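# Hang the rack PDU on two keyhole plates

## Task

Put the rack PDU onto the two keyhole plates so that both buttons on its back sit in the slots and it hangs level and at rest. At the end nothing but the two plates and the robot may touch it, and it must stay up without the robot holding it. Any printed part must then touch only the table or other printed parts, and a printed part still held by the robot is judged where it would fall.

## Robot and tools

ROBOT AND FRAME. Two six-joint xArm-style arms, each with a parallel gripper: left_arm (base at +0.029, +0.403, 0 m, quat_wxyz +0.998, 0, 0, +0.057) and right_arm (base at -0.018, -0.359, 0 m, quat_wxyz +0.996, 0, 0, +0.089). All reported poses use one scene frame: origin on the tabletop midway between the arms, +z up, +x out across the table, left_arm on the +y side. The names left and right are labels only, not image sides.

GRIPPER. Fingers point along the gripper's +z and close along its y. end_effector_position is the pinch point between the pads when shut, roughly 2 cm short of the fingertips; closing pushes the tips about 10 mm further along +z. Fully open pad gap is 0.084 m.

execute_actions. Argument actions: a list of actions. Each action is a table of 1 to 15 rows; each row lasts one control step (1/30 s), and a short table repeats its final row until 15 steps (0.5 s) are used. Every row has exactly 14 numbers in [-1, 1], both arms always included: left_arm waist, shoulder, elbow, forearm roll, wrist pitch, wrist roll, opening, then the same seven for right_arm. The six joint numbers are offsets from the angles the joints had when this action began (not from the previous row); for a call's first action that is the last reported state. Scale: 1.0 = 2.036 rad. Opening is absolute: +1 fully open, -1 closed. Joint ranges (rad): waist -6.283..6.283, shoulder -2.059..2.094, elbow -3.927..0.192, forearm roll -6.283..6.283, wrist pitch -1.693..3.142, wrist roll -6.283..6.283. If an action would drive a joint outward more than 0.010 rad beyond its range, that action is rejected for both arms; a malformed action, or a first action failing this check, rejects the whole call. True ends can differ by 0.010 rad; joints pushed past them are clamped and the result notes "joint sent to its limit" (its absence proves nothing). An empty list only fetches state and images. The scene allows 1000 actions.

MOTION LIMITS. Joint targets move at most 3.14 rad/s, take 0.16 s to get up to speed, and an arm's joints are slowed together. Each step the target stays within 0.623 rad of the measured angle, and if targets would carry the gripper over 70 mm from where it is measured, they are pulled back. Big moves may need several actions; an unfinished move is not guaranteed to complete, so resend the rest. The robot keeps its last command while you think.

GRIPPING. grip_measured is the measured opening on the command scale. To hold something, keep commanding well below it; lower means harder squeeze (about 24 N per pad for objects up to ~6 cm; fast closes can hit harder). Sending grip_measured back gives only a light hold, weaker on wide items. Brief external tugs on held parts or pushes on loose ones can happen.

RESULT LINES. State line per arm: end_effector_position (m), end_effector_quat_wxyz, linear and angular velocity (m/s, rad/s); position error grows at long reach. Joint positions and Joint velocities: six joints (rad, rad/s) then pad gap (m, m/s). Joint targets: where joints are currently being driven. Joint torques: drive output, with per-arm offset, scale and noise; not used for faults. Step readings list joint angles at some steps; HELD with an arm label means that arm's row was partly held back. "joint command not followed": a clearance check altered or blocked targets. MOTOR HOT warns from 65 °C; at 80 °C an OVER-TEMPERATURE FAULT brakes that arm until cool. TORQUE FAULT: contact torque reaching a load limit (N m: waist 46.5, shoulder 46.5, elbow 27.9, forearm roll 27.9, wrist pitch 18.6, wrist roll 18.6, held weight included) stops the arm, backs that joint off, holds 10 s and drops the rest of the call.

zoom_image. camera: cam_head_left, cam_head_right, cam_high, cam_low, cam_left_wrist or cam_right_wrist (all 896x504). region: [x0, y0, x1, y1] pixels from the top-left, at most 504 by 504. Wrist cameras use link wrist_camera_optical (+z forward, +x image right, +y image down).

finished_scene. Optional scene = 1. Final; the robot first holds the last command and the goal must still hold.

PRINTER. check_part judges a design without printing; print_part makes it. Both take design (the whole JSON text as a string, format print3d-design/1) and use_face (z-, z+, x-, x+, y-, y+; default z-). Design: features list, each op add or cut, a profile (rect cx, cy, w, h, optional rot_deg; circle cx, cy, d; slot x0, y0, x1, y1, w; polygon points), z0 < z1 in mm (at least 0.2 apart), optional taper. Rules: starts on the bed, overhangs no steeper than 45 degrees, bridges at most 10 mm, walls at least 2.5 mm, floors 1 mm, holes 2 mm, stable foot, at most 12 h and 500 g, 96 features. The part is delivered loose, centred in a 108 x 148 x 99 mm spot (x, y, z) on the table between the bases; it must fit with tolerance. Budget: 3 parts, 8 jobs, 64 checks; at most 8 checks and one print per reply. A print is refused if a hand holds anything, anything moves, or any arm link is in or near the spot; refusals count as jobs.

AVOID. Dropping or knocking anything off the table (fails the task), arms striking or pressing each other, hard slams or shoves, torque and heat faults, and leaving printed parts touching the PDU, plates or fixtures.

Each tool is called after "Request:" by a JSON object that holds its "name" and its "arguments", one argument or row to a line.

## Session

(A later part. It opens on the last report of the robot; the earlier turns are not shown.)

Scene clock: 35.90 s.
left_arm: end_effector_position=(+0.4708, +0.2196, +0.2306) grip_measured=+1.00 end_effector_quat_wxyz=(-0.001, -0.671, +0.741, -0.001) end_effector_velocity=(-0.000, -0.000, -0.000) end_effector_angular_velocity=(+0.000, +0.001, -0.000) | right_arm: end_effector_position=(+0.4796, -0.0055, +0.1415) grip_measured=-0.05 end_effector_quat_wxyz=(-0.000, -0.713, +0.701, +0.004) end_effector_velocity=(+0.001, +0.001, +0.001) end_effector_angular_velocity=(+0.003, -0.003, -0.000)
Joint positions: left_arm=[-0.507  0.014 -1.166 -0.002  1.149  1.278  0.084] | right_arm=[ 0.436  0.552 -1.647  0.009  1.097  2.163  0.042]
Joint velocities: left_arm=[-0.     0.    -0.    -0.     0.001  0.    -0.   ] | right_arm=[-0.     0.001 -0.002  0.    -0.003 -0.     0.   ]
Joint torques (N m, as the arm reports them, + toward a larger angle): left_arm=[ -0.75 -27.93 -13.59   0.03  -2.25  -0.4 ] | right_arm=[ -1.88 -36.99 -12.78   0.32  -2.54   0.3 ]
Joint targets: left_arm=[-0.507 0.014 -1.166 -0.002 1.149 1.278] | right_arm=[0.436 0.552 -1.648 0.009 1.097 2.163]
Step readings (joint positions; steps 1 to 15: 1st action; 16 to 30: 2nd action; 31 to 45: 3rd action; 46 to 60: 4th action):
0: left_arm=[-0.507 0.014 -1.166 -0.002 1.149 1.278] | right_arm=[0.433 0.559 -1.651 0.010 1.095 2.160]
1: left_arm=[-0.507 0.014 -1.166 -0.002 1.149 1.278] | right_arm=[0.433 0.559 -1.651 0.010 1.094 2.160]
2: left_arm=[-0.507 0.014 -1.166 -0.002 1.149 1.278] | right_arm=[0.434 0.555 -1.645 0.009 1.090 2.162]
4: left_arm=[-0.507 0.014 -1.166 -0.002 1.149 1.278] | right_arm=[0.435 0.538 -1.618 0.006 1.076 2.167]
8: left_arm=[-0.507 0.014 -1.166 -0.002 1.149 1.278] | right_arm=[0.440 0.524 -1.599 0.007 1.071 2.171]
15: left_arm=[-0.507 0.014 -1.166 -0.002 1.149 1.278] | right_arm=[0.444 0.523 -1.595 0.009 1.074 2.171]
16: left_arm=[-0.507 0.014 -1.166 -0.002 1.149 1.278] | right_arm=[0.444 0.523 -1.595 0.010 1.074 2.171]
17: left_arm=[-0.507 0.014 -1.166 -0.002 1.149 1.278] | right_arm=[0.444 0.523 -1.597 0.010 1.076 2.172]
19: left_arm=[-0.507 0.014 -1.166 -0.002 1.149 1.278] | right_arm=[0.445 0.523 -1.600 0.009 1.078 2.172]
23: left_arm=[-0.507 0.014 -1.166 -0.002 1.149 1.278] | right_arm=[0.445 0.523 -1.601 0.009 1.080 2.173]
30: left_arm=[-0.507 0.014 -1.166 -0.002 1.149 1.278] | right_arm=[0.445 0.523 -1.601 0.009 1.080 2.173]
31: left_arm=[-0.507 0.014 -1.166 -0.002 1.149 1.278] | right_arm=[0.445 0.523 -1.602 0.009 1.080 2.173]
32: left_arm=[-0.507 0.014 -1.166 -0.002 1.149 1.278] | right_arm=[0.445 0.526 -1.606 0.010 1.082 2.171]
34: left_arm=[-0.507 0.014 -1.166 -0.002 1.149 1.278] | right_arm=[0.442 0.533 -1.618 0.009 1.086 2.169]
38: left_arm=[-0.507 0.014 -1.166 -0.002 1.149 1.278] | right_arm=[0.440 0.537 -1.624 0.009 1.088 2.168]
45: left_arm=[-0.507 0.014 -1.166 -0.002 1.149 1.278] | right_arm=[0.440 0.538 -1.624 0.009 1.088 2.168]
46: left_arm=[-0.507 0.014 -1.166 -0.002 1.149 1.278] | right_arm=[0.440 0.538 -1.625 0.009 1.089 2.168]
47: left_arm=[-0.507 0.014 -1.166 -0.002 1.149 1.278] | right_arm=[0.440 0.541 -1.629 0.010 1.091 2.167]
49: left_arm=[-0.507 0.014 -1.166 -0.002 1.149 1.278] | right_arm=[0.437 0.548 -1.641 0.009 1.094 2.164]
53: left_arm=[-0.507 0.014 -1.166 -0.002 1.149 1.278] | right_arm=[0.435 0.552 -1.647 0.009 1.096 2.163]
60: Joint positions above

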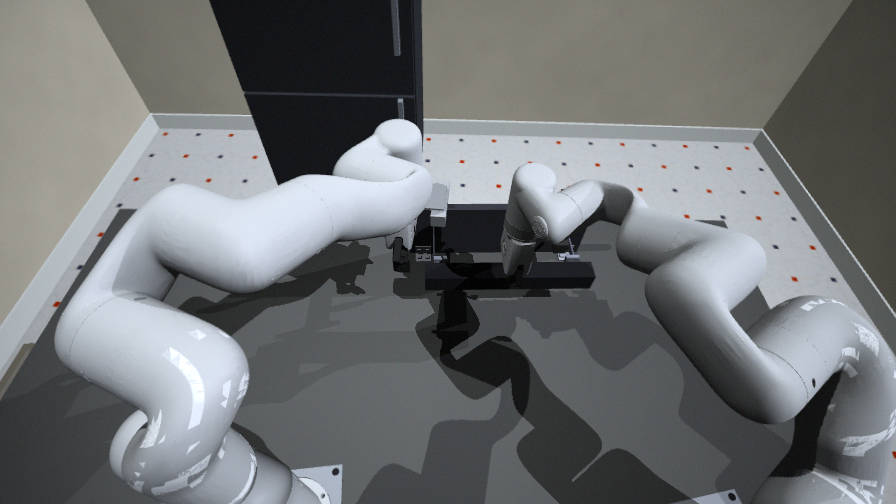

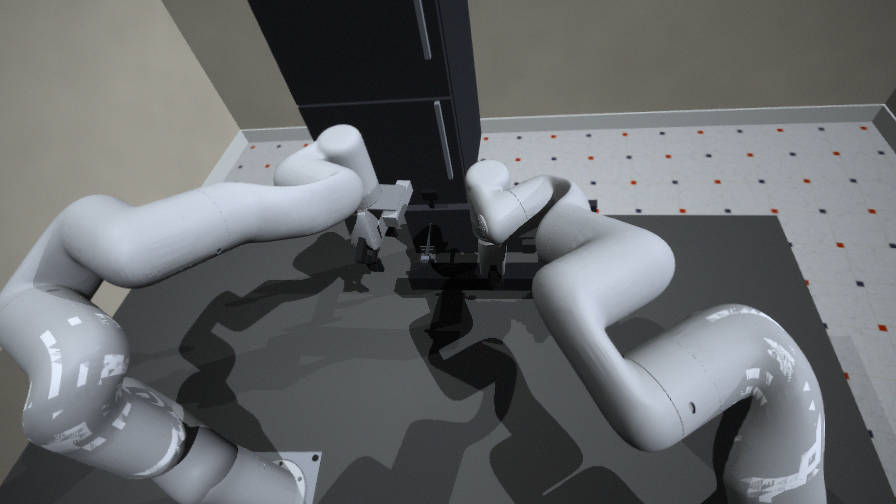

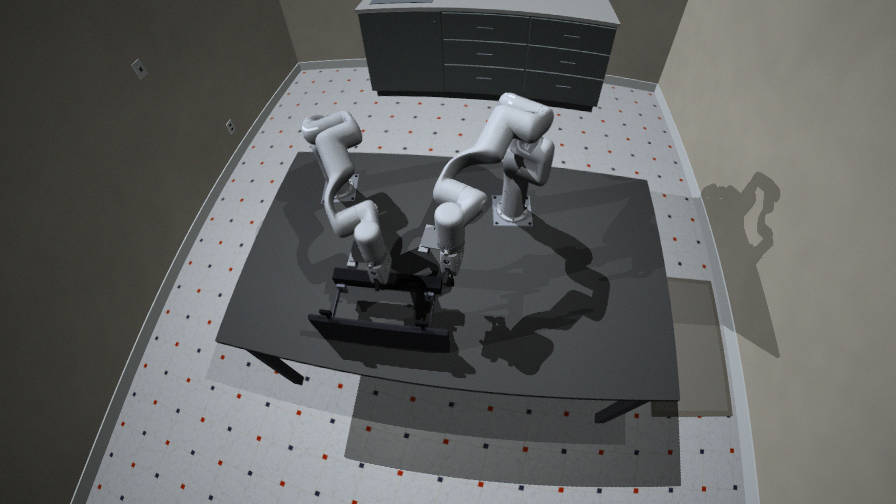

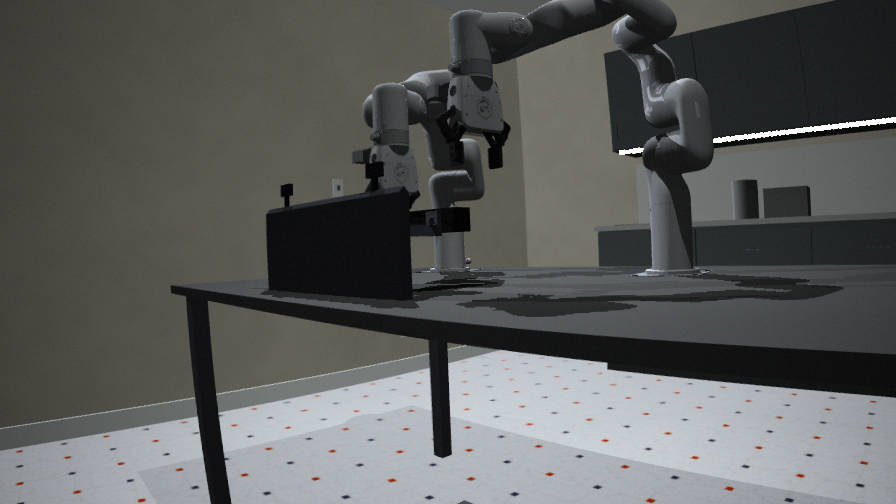

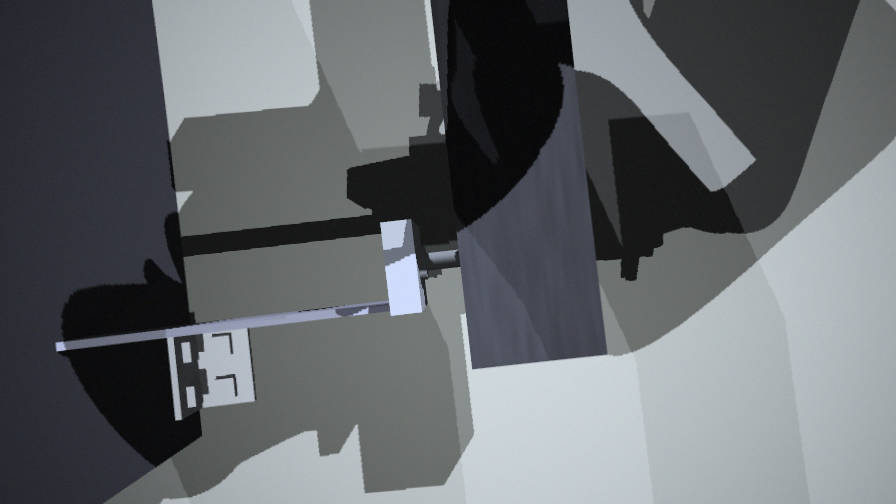

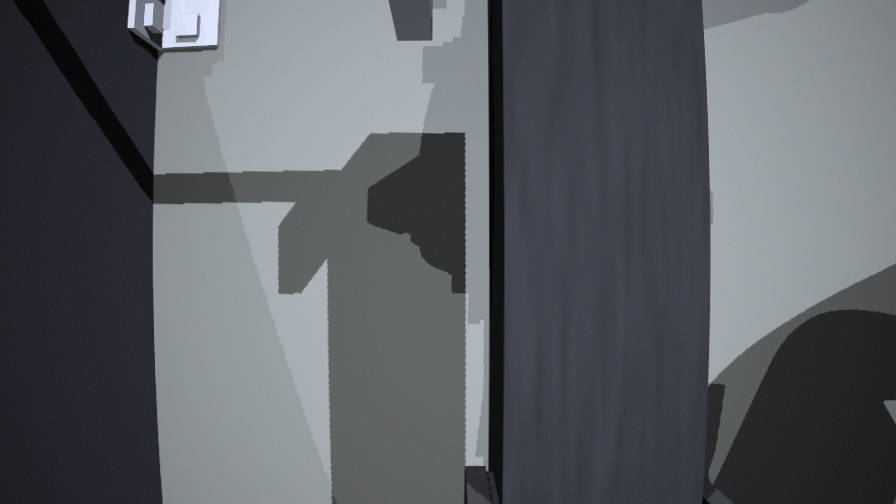

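Request:
{"name": "execute_actions", "arguments": {
  "actions": [
    [[0,0,0,0,0,0,1,0.0034,-0.0073,0.0112,0,-0.0039,0.0034,-1]],
    [[0,0,0,0,0,0,1,0,0,0,0,0,0,-1]],
    [[0,0,0,0,0,0,1,-0.0024,0.0073,-0.0114,0,0.0041,-0.0024,-1]],
    [[0,0,0,0,0,0,1,-0.0015,0.0044,-0.007,0,0.0026,-0.0015,-1]]
  ]
}}

Request:
{"name": "zoom_image", "arguments": {
  "camera": "cam_low",
  "region": [415,205,451,235]
}}

Request:
{"name": "zoom_image", "arguments": {
  "camera": "cam_left_wrist",
  "region": [370,200,510,340]
}}

Scene clock: 38.13 s.
left_arm: end_effector_position=(+0.4708, +0.2196, +0.2306) grip_measured=+1.00 end_effector_quat_wxyz=(-0.001, -0.671, +0.741, -0.001) end_effector_velocity=(-0.000, +0.000, +0.001) end_effector_angular_velocity=(-0.001, -0.001, +0.002) | right_arm: end_effector_position=(+0.4808, -0.0044, +0.1417) grip_measured=-0.05 end_effector_quat_wxyz=(-0.001, -0.714, +0.701, +0.005) end_effector_velocity=(+0.000, -0.000, -0.001) end_effector_angular_velocity=(-0.000, -0.000, -0.001)
Joint positions: left_arm=[-0.507  0.014 -1.166 -0.002  1.149  1.278  0.084] | right_arm=[ 0.436  0.56  -1.661  0.01   1.105  2.162  0.042]
Joint velocities: left_arm=[ 0.    -0.001  0.    -0.     0.    -0.002 -0.   ] | right_arm=[-0.001  0.001  0.001 -0.    -0.002  0.     0.   ]
Joint torques (N m, as the arm reports them, + toward a larger angle): left_arm=[ -0.7  -28.71 -13.75   0.11  -2.25  -0.32] | right_arm=[ -5.91 -32.96 -14.45  -1.01  -7.28   0.73]
Joint targets: left_arm=[-0.507 0.014 -1.166 -0.002 1.149 1.278] | right_arm=[0.435 0.561 -1.662 0.009 1.102 2.162]
Step readings (joint positions; steps 1 to 15: 1st action; 16 to 30: 2nd action; 31 to 45: 3rd action; 46 to 60: 4th action):
0: left_arm=[-0.507 0.014 -1.166 -0.002 1.149 1.278] | right_arm=[0.436 0.552 -1.647 0.009 1.097 2.163]
1: left_arm=[-0.507 0.014 -1.166 -0.002 1.149 1.278] | right_arm=[0.436 0.552 -1.647 0.009 1.096 2.163]
2: left_arm=[-0.507 0.014 -1.166 -0.002 1.149 1.278] | right_arm=[0.437 0.549 -1.642 0.009 1.094 2.165]
4: left_arm=[-0.507 0.014 -1.166 -0.002 1.149 1.278] | right_arm=[0.440 0.542 -1.631 0.009 1.091 2.168]
8: left_arm=[-0.507 0.014 -1.166 -0.002 1.149 1.278] | right_arm=[0.443 0.538 -1.625 0.010 1.089 2.170]
15: left_arm=[-0.507 0.014 -1.166 -0.002 1.149 1.278] | right_arm=[0.442 0.538 -1.625 0.009 1.089 2.170]
16: left_arm=[-0.507 0.014 -1.166 -0.002 1.149 1.278] | right_arm=[0.442 0.538 -1.625 0.009 1.089 2.170]
17: left_arm=[-0.507 0.014 -1.166 -0.002 1.149 1.278] | right_arm=[0.442 0.538 -1.625 0.009 1.089 2.170]
19: left_arm=[-0.507 0.014 -1.166 -0.002 1.149 1.278] | right_arm=[0.442 0.538 -1.625 0.009 1.089 2.170]
23: left_arm=[-0.507 0.014 -1.166 -0.002 1.149 1.278] | right_arm=[0.442 0.538 -1.625 0.009 1.089 2.170]
30: left_arm=[-0.507 0.014 -1.166 -0.002 1.149 1.278] | right_arm=[0.442 0.538 -1.625 0.009 1.089 2.170]
31: left_arm=[-0.507 0.014 -1.166 -0.002 1.149 1.278] | right_arm=[0.442 0.538 -1.625 0.009 1.089 2.170]
32: left_arm=[-0.507 0.014 -1.166 -0.002 1.149 1.278] | right_arm=[0.442 0.541 -1.630 0.010 1.091 2.169]
34: left_arm=[-0.507 0.014 -1.166 -0.002 1.149 1.278] | right_arm=[0.439 0.548 -1.642 0.009 1.095 2.166]
38: left_arm=[-0.507 0.014 -1.166 -0.002 1.149 1.278] | right_arm=[0.437 0.552 -1.647 0.009 1.097 2.165]
45: left_arm=[-0.507 0.014 -1.166 -0.002 1.149 1.278] | right_arm=[0.438 0.552 -1.648 0.009 1.097 2.165]
46: left_arm=[-0.507 0.014 -1.166 -0.002 1.149 1.278] | right_arm=[0.438 0.553 -1.648 0.009 1.097 2.165]
47: left_arm=[-0.507 0.014 -1.166 -0.002 1.149 1.278] | right_arm=[0.437 0.555 -1.651 0.009 1.099 2.164]
49: left_arm=[-0.507 0.014 -1.166 -0.002 1.149 1.278] | right_arm=[0.436 0.558 -1.658 0.010 1.103 2.162]
53: left_arm=[-0.507 0.014 -1.166 -0.002 1.149 1.278] | right_arm=[0.436 0.560 -1.660 0.010 1.105 2.162]
60: Joint positions above

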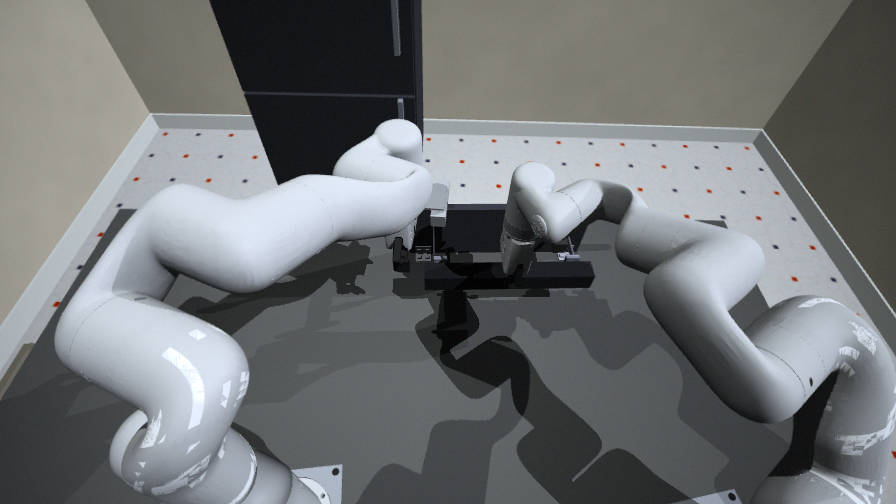

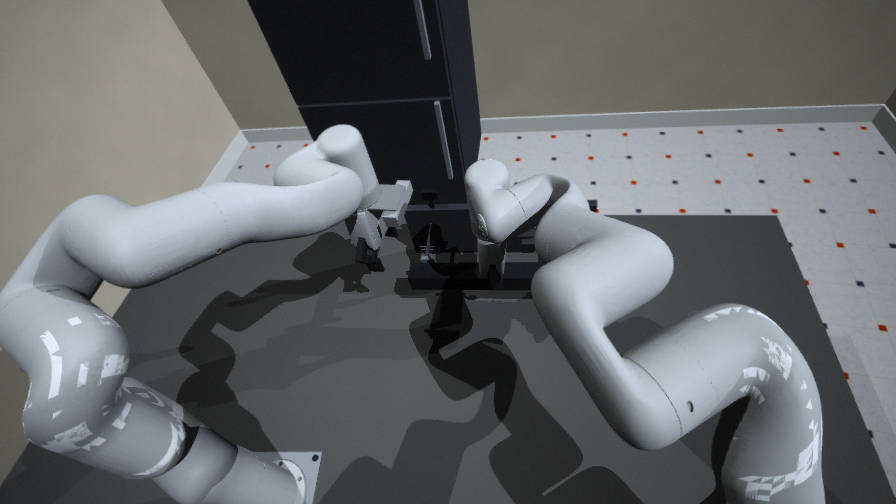

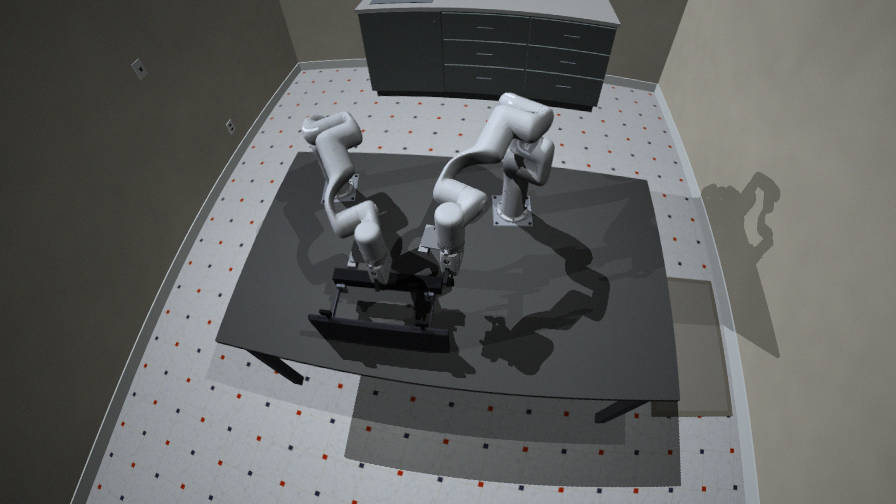

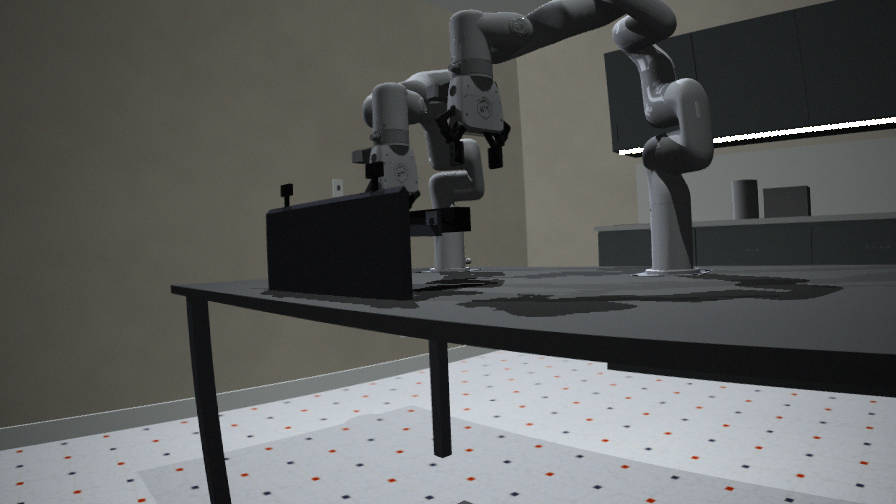

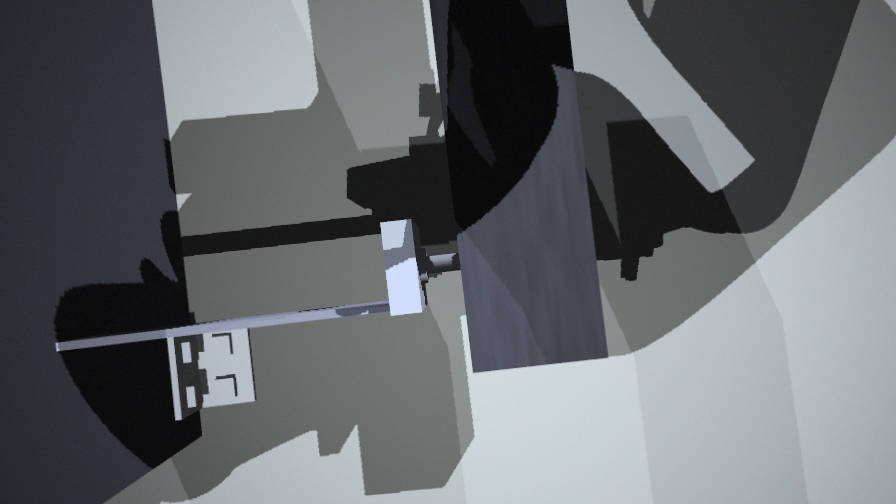

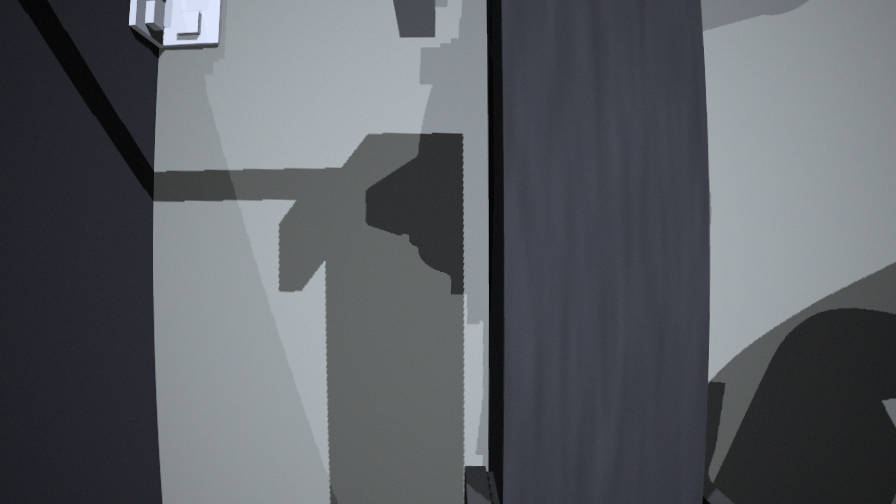

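Region (415, 205, 451, 235) of cam_low's 896x504 image, scaled by 14.000, with more detail than that image has.

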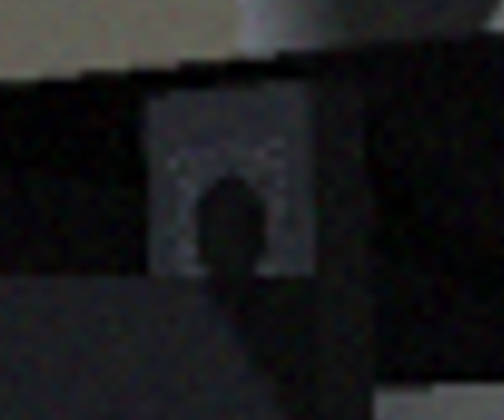

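Region (370, 200, 510, 340) of cam_left_wrist's 896x504 image, scaled by 3.600, with more detail than that image has.

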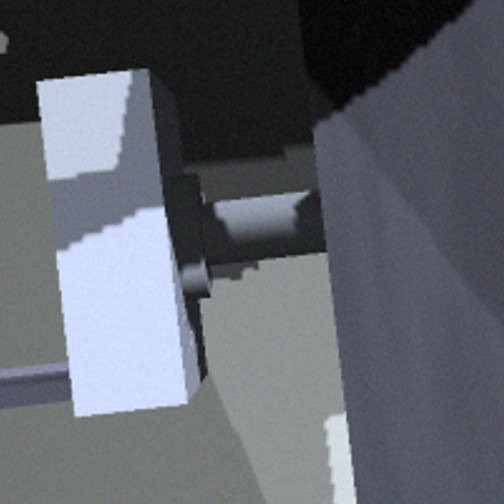

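Request:
{"name": "execute_actions", "arguments": {
  "actions": [
    [[0,0,0,0,0,0,1,0.0027,-0.008,0.0125,0,-0.0045,0.0027,-1]],
    [[0,0,0,0,0,0,1,0,0.002,0.0028,0,-0.0048,0,-1]],
    [[0,0,0,0,0,0,1,-0.0024,0.0073,-0.0114,0,0.0041,-0.0024,-1]],
    [[0,0,0,0,0,0,1,-0.0015,0.0044,-0.007,0,0.0026,-0.0015,-1]]
  ]
}}

Request:
{"name": "zoom_image", "arguments": {
  "camera": "cam_left_wrist",
  "region": [370,200,510,340]
}}

Scene clock: 40.40 s.
left_arm: end_effector_position=(+0.4708, +0.2196, +0.2306) grip_measured=+1.00 end_effector_quat_wxyz=(-0.001, -0.671, +0.741, -0.001) end_effector_velocity=(-0.000, -0.000, +0.000) end_effector_angular_velocity=(-0.000, -0.000, -0.001) | right_arm: end_effector_position=(+0.4814, -0.0046, +0.1373) grip_measured=-0.04 end_effector_quat_wxyz=(-0.004, -0.714, +0.700, +0.006) end_effector_velocity=(+0.001, -0.000, -0.001) end_effector_angular_velocity=(-0.002, +0.002, -0.001)
Joint positions: left_arm=[-0.507  0.014 -1.166 -0.002  1.149  1.278  0.084] | right_arm=[ 0.435  0.571 -1.667  0.011  1.105  2.159  0.042]
Joint velocities: left_arm=[-0.001 -0.001  0.001 -0.     0.001  0.001 -0.   ] | right_arm=[-0.001  0.005 -0.006 -0.001  0.004  0.     0.001]
Joint torques (N m, as the arm reports them, + toward a larger angle): left_arm=[ -0.81 -27.89 -13.41   0.23  -2.12  -0.21] | right_arm=[-10.11 -30.81 -15.41  -2.39  -9.93   0.38]
Joint targets: left_arm=[-0.507 0.014 -1.166 -0.002 1.149 1.278] | right_arm=[0.433 0.572 -1.667 0.010 1.099 2.159]
Step readings (joint positions; steps 1 to 15: 1st action; 16 to 30: 2nd action; 31 to 45: 3rd action; 46 to 60: 4th action):
0: left_arm=[-0.507 0.014 -1.166 -0.002 1.149 1.278] | right_arm=[0.436 0.561 -1.661 0.010 1.104 2.162]
1: left_arm=[-0.507 0.014 -1.166 -0.002 1.149 1.278] | right_arm=[0.436 0.561 -1.661 0.010 1.104 2.162]
2: left_arm=[-0.507 0.014 -1.166 -0.002 1.149 1.278] | right_arm=[0.436 0.558 -1.656 0.010 1.101 2.163]
4: left_arm=[-0.507 0.014 -1.166 -0.002 1.149 1.278] | right_arm=[0.437 0.551 -1.645 0.009 1.093 2.166]
8: left_arm=[-0.507 0.014 -1.166 -0.002 1.149 1.278] | right_arm=[0.439 0.546 -1.638 0.009 1.092 2.168]
15: left_arm=[-0.507 0.014 -1.166 -0.002 1.149 1.278] | right_arm=[0.441 0.545 -1.636 0.010 1.095 2.167]
16: left_arm=[-0.507 0.014 -1.166 -0.002 1.149 1.278] | right_arm=[0.441 0.545 -1.636 0.010 1.095 2.167]
17: left_arm=[-0.507 0.014 -1.166 -0.002 1.149 1.278] | right_arm=[0.441 0.545 -1.635 0.010 1.092 2.167]
19: left_arm=[-0.507 0.014 -1.166 -0.002 1.149 1.278] | right_arm=[0.440 0.547 -1.632 0.010 1.087 2.167]
23: left_arm=[-0.507 0.014 -1.166 -0.002 1.149 1.278] | right_arm=[0.440 0.549 -1.630 0.010 1.085 2.167]
30: left_arm=[-0.507 0.014 -1.166 -0.002 1.149 1.278] | right_arm=[0.441 0.548 -1.630 0.010 1.085 2.167]
31: left_arm=[-0.507 0.014 -1.166 -0.002 1.149 1.278] | right_arm=[0.440 0.549 -1.631 0.010 1.085 2.167]
32: left_arm=[-0.507 0.014 -1.166 -0.002 1.149 1.278] | right_arm=[0.440 0.552 -1.635 0.010 1.087 2.166]
34: left_arm=[-0.507 0.014 -1.166 -0.002 1.149 1.278] | right_arm=[0.437 0.559 -1.647 0.010 1.091 2.164]
38: left_arm=[-0.507 0.014 -1.166 -0.002 1.149 1.278] | right_arm=[0.436 0.563 -1.652 0.010 1.094 2.162]
45: left_arm=[-0.507 0.014 -1.166 -0.002 1.149 1.278] | right_arm=[0.436 0.563 -1.653 0.010 1.094 2.162]
46: left_arm=[-0.507 0.014 -1.166 -0.002 1.149 1.278] | right_arm=[0.436 0.563 -1.654 0.010 1.094 2.162]
47: left_arm=[-0.507 0.014 -1.166 -0.002 1.149 1.278] | right_arm=[0.436 0.565 -1.656 0.010 1.097 2.161]
49: left_arm=[-0.507 0.014 -1.166 -0.002 1.149 1.278] | right_arm=[0.435 0.568 -1.662 0.011 1.102 2.160]
53: left_arm=[-0.507 0.014 -1.166 -0.002 1.149 1.278] | right_arm=[0.435 0.570 -1.665 0.011 1.104 2.159]
60: Joint positions above

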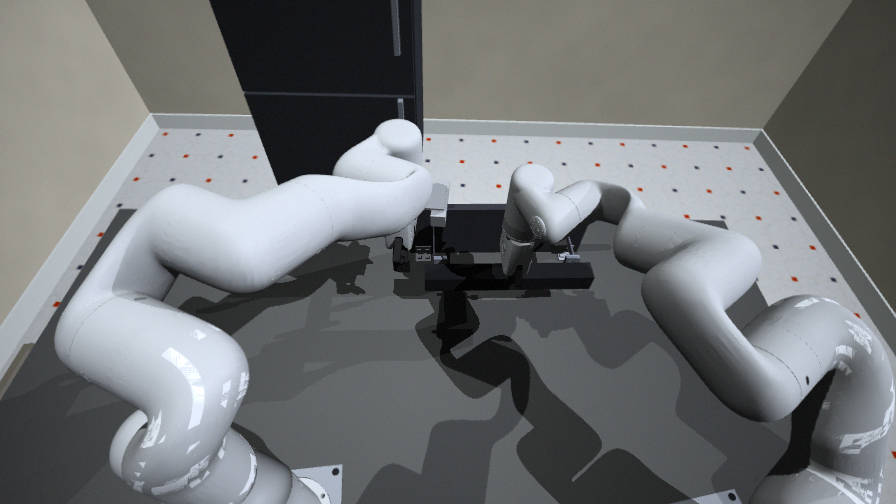

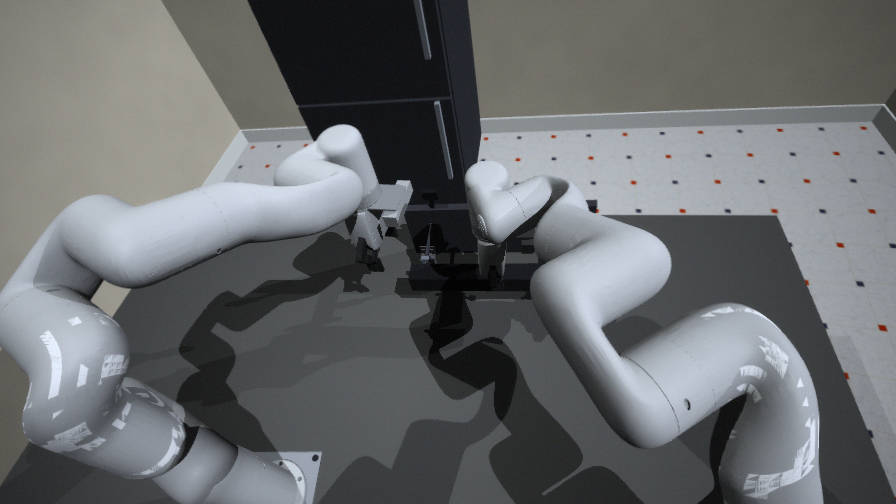

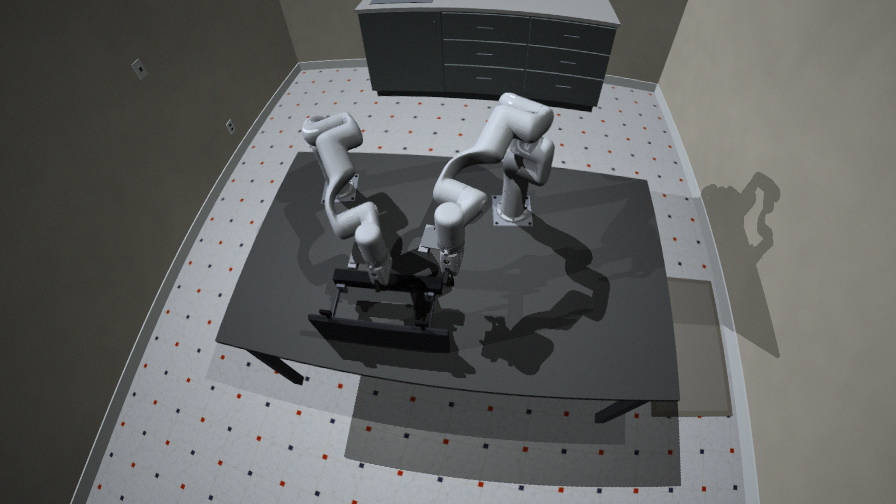

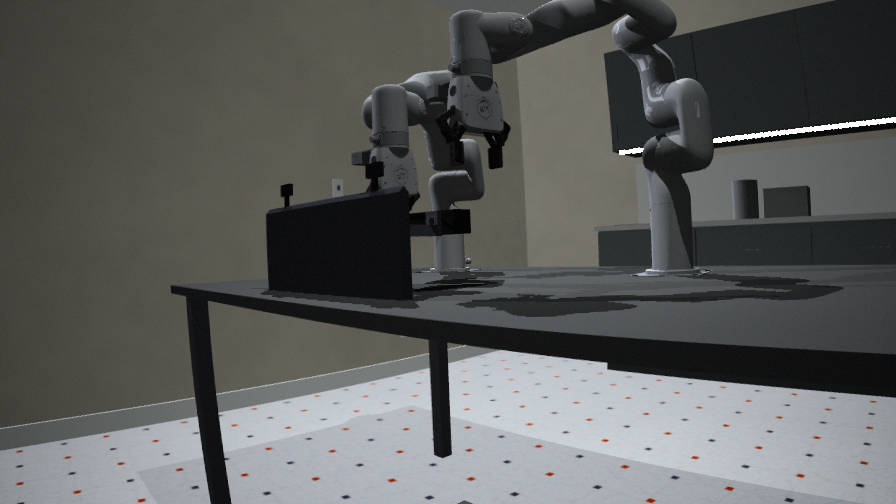

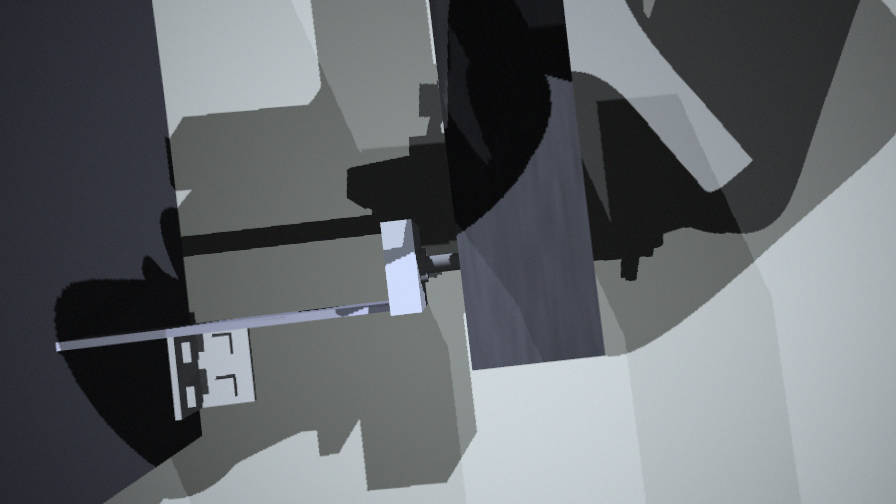

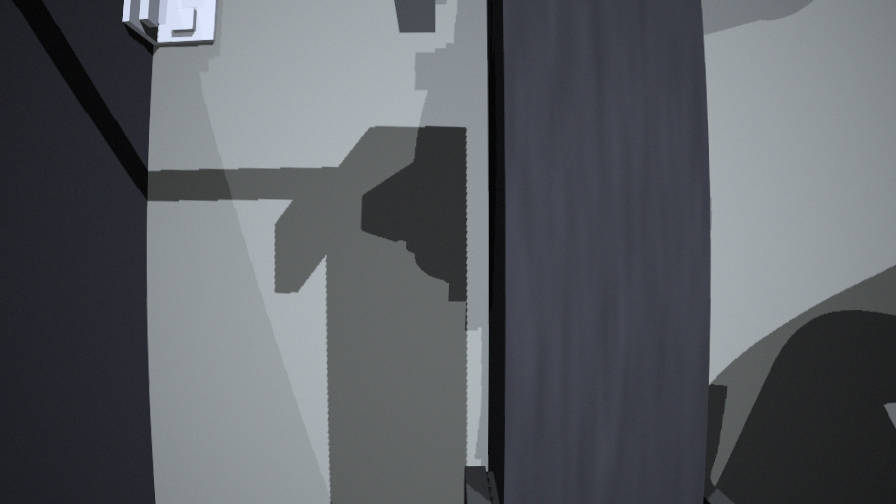

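Region (370, 200, 510, 340) of cam_left_wrist's 896x504 image, scaled by 3.600, with more detail than that image has.

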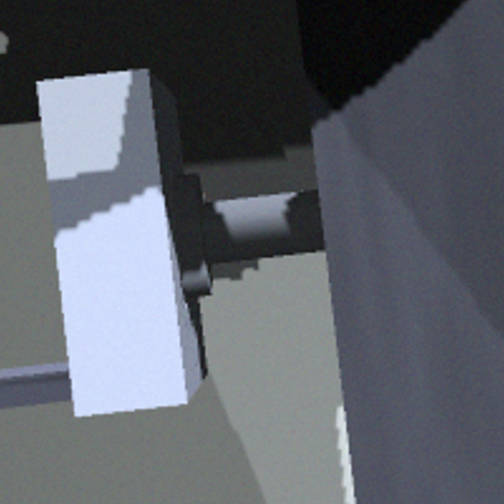

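Request:
{"name": "execute_actions", "arguments": {
  "actions": [
    [[0,-0.15,0,0,0,0,1,0.0075,-0.022,0.034,0,-0.012,0.0075,-1]],
    [[0.193,0,-0.019,-0.25,0.1,-0.25,1,0,0,0,0,0,0,-1]],
    [[0,0,0,-0.26,0.107,-0.25,1,0,0,0,0,0,0,-1]],
    [[0,0,0,-0.26,0,-0.25,1,0,0,0,0,0,0,-1]],
    [[0,0.15,0,0,0,-0.218,1,0,0,0,0,0,0,-1]],
    [[0,0.15,0,0,0,0,1,0,0,0,0,0,0,-1]]
  ]
}}

Scene clock: 43.70 s.
left_arm: end_effector_position=(+0.5376, +0.1504, +0.3080) grip_measured=+1.00 end_effector_quat_wxyz=(+0.542, +0.557, +0.445, -0.444) end_effector_velocity=(+0.017, -0.001, +0.044) end_effector_angular_velocity=(-0.014, -0.104, -0.001) | right_arm: end_effector_position=(+0.4671, -0.0045, +0.1375) grip_measured=-0.05 end_effector_quat_wxyz=(-0.004, -0.714, +0.701, +0.005) end_effector_velocity=(+0.001, +0.000, +0.001) end_effector_angular_velocity=(+0.002, -0.002, -0.000)
Joint positions: left_arm=[-0.118  0.319 -1.197 -1.553  1.566 -0.667  0.084] | right_arm=[ 0.449  0.527 -1.598  0.01   1.08   2.175  0.042]
Joint velocities: left_arm=[ 0.001 -0.017 -0.086 -0.009  0.01   0.001  0.   ] | right_arm=[-0.    -0.    -0.001  0.001 -0.001 -0.     0.   ]
Joint torques (N m, as the arm reports them, + toward a larger angle): left_arm=[ -0.69 -37.91 -13.76  -1.08   2.24  -0.28] | right_arm=[ -1.31 -36.5  -12.48   0.16  -2.35   0.35]
Joint targets: left_arm=[-0.118 0.320 -1.200 -1.553 1.566 -0.667] | right_arm=[0.449 0.527 -1.598 0.010 1.080 2.175]
Step readings (joint positions; steps 1 to 15: 1st action; 16 to 30: 2nd action; 31 to 45: 3rd action; 46 to 60: 4th action; 61 to 75: 5th action; 76 to 90: 6th action):
0: left_arm=[-0.507 0.014 -1.166 -0.002 1.149 1.278] | right_arm=[0.434 0.572 -1.667 0.011 1.106 2.159]
1: left_arm=[-0.507 0.014 -1.166 -0.002 1.149 1.278] | right_arm=[0.434 0.572 -1.667 0.011 1.106 2.160]
2: left_arm=[-0.507 0.008 -1.164 -0.002 1.149 1.278] | right_arm=[0.435 0.568 -1.660 0.010 1.101 2.161]
4: left_arm=[-0.507 -0.040 -1.157 -0.002 1.151 1.278] | right_arm=[0.438 0.547 -1.628 0.008 1.085 2.169]
8: left_arm=[-0.507 -0.185 -1.170 -0.003 1.148 1.278] | right_arm=[0.446 0.530 -1.603 0.009 1.078 2.174]
15: left_arm=[-0.507 -0.290 -1.166 -0.002 1.149 1.278] | right_arm=[0.449 0.527 -1.598 0.010 1.080 2.175]
16: left_arm=[-0.507 -0.288 -1.164 -0.003 1.150 1.277] | right_arm=[0.449 0.527 -1.598 0.010 1.080 2.175]
17: left_arm=[-0.502 -0.287 -1.163 -0.011 1.153 1.269] | right_arm=[0.449 0.527 -1.598 0.010 1.080 2.175]
19: left_arm=[-0.457 -0.287 -1.168 -0.074 1.177 1.206] | right_arm=[0.449 0.527 -1.598 0.010 1.080 2.175]
23: left_arm=[-0.235 -0.288 -1.191 -0.352 1.287 0.930] | right_arm=[0.449 0.527 -1.598 0.010 1.080 2.175]
30: left_arm=[-0.117 -0.290 -1.205 -0.507 1.351 0.774] | right_arm=[0.449 0.527 -1.598 0.010 1.080 2.175]
31: left_arm=[-0.117 -0.289 -1.204 -0.509 1.352 0.771] | right_arm=[0.449 0.527 -1.598 0.010 1.080 2.175]
32: left_arm=[-0.117 -0.289 -1.204 -0.518 1.356 0.762] | right_arm=[0.449 0.527 -1.598 0.010 1.080 2.175]
34: left_arm=[-0.116 -0.289 -1.204 -0.581 1.382 0.701] | right_arm=[0.449 0.527 -1.598 0.010 1.080 2.175]
38: left_arm=[-0.118 -0.289 -1.204 -0.840 1.488 0.454] | right_arm=[0.449 0.527 -1.598 0.010 1.080 2.175]
45: left_arm=[-0.118 -0.290 -1.205 -1.030 1.566 0.271] | right_arm=[0.449 0.527 -1.598 0.010 1.080 2.175]
46: left_arm=[-0.118 -0.290 -1.205 -1.033 1.567 0.268] | right_arm=[0.449 0.527 -1.598 0.010 1.080 2.175]
47: left_arm=[-0.117 -0.290 -1.204 -1.042 1.568 0.258] | right_arm=[0.449 0.527 -1.598 0.010 1.080 2.175]
49: left_arm=[-0.117 -0.289 -1.203 -1.105 1.568 0.196] | right_arm=[0.449 0.527 -1.598 0.010 1.080 2.175]
53: left_arm=[-0.118 -0.290 -1.205 -1.369 1.567 -0.055] | right_arm=[0.449 0.527 -1.598 0.010 1.080 2.175]
60: left_arm=[-0.118 -0.290 -1.205 -1.554 1.566 -0.233] | right_arm=[0.449 0.527 -1.598 0.010 1.080 2.175]
61: left_arm=[-0.118 -0.289 -1.205 -1.555 1.566 -0.236] | right_arm=[0.449 0.527 -1.598 0.010 1.080 2.175]
62: left_arm=[-0.118 -0.285 -1.206 -1.556 1.567 -0.246] | right_arm=[0.449 0.527 -1.598 0.010 1.080 2.175]
64: left_arm=[-0.118 -0.248 -1.212 -1.557 1.567 -0.307] | right_arm=[0.449 0.527 -1.598 0.010 1.080 2.175]
68: left_arm=[-0.118 -0.120 -1.202 -1.554 1.566 -0.478] | right_arm=[0.449 0.527 -1.598 0.010 1.080 2.175]
75: left_arm=[-0.118 0.015 -1.200 -1.553 1.566 -0.667] | right_arm=[0.449 0.527 -1.598 0.010 1.080 2.175]
76: left_arm=[-0.118 0.015 -1.203 -1.553 1.566 -0.671] | right_arm=[0.449 0.527 -1.598 0.010 1.080 2.175]
77: left_arm=[-0.118 0.019 -1.207 -1.554 1.567 -0.672] | right_arm=[0.449 0.527 -1.598 0.010 1.080 2.175]
79: left_arm=[-0.118 0.064 -1.216 -1.555 1.568 -0.671] | right_arm=[0.449 0.527 -1.598 0.010 1.080 2.175]
83: left_arm=[-0.118 0.198 -1.201 -1.553 1.566 -0.669] | right_arm=[0.449 0.527 -1.598 0.010 1.080 2.175]
90: Joint positions above

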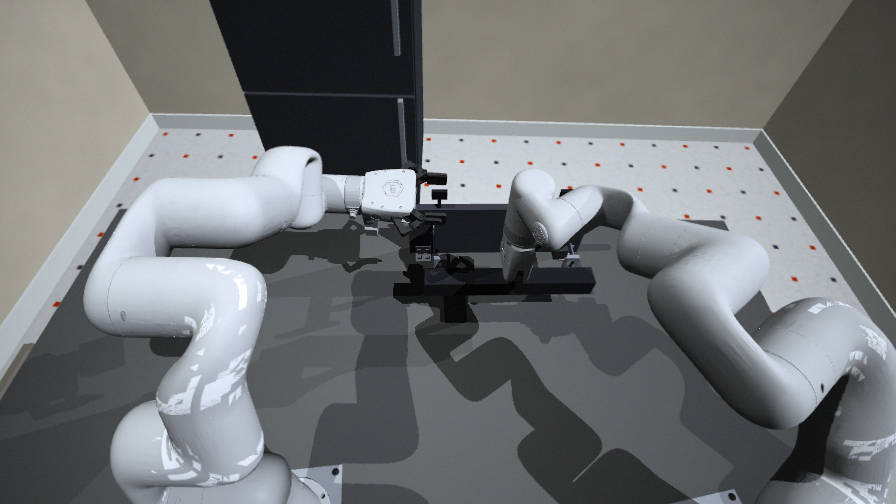

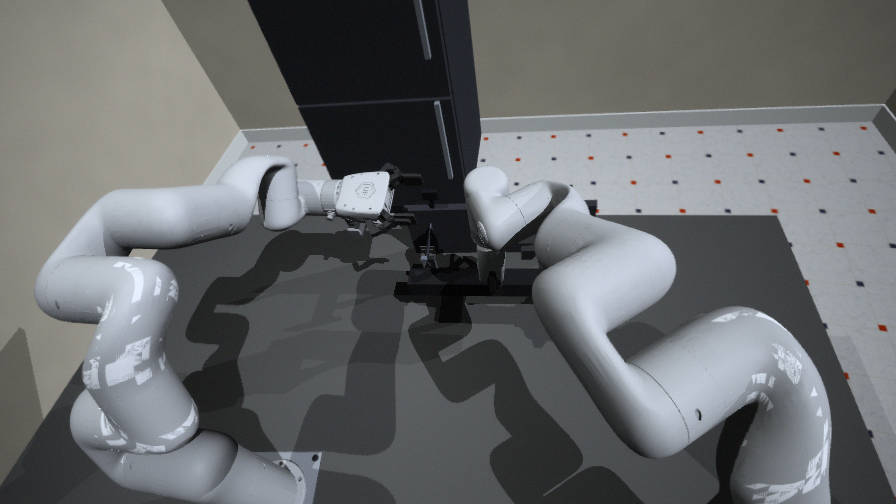

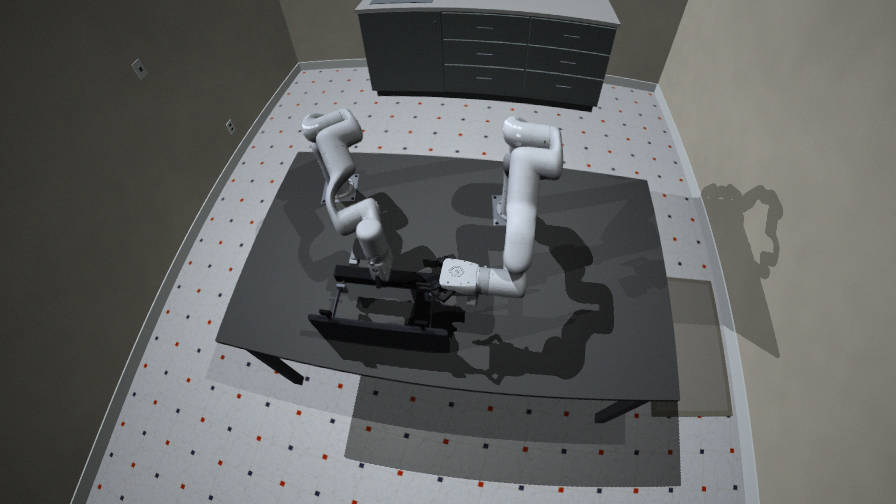

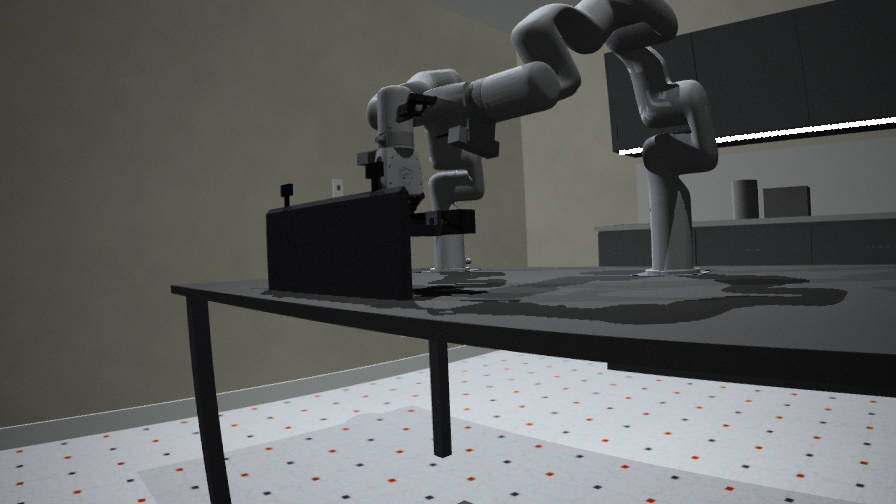

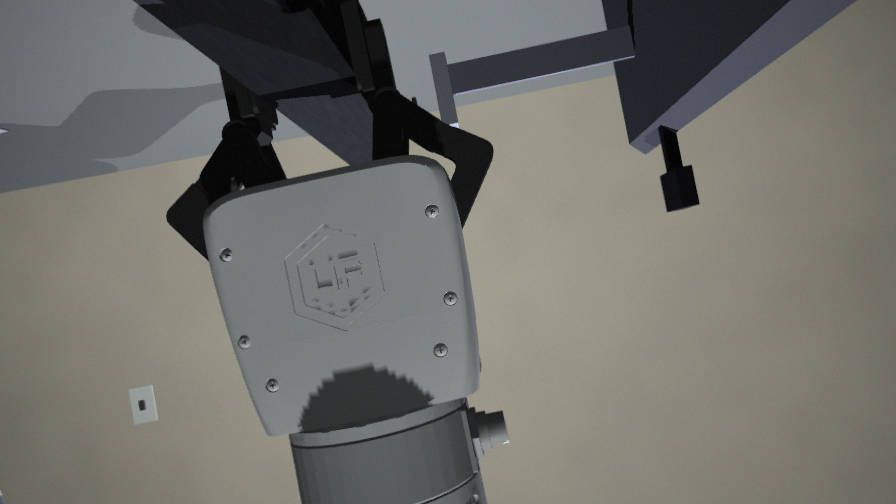

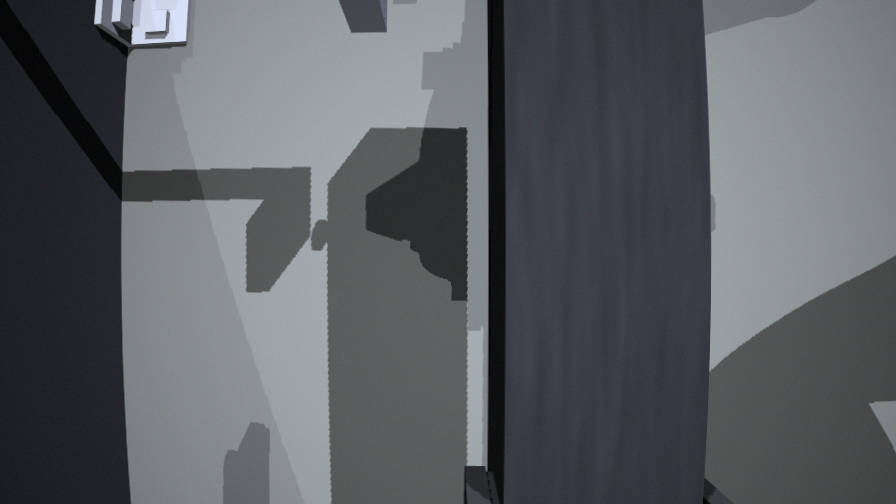

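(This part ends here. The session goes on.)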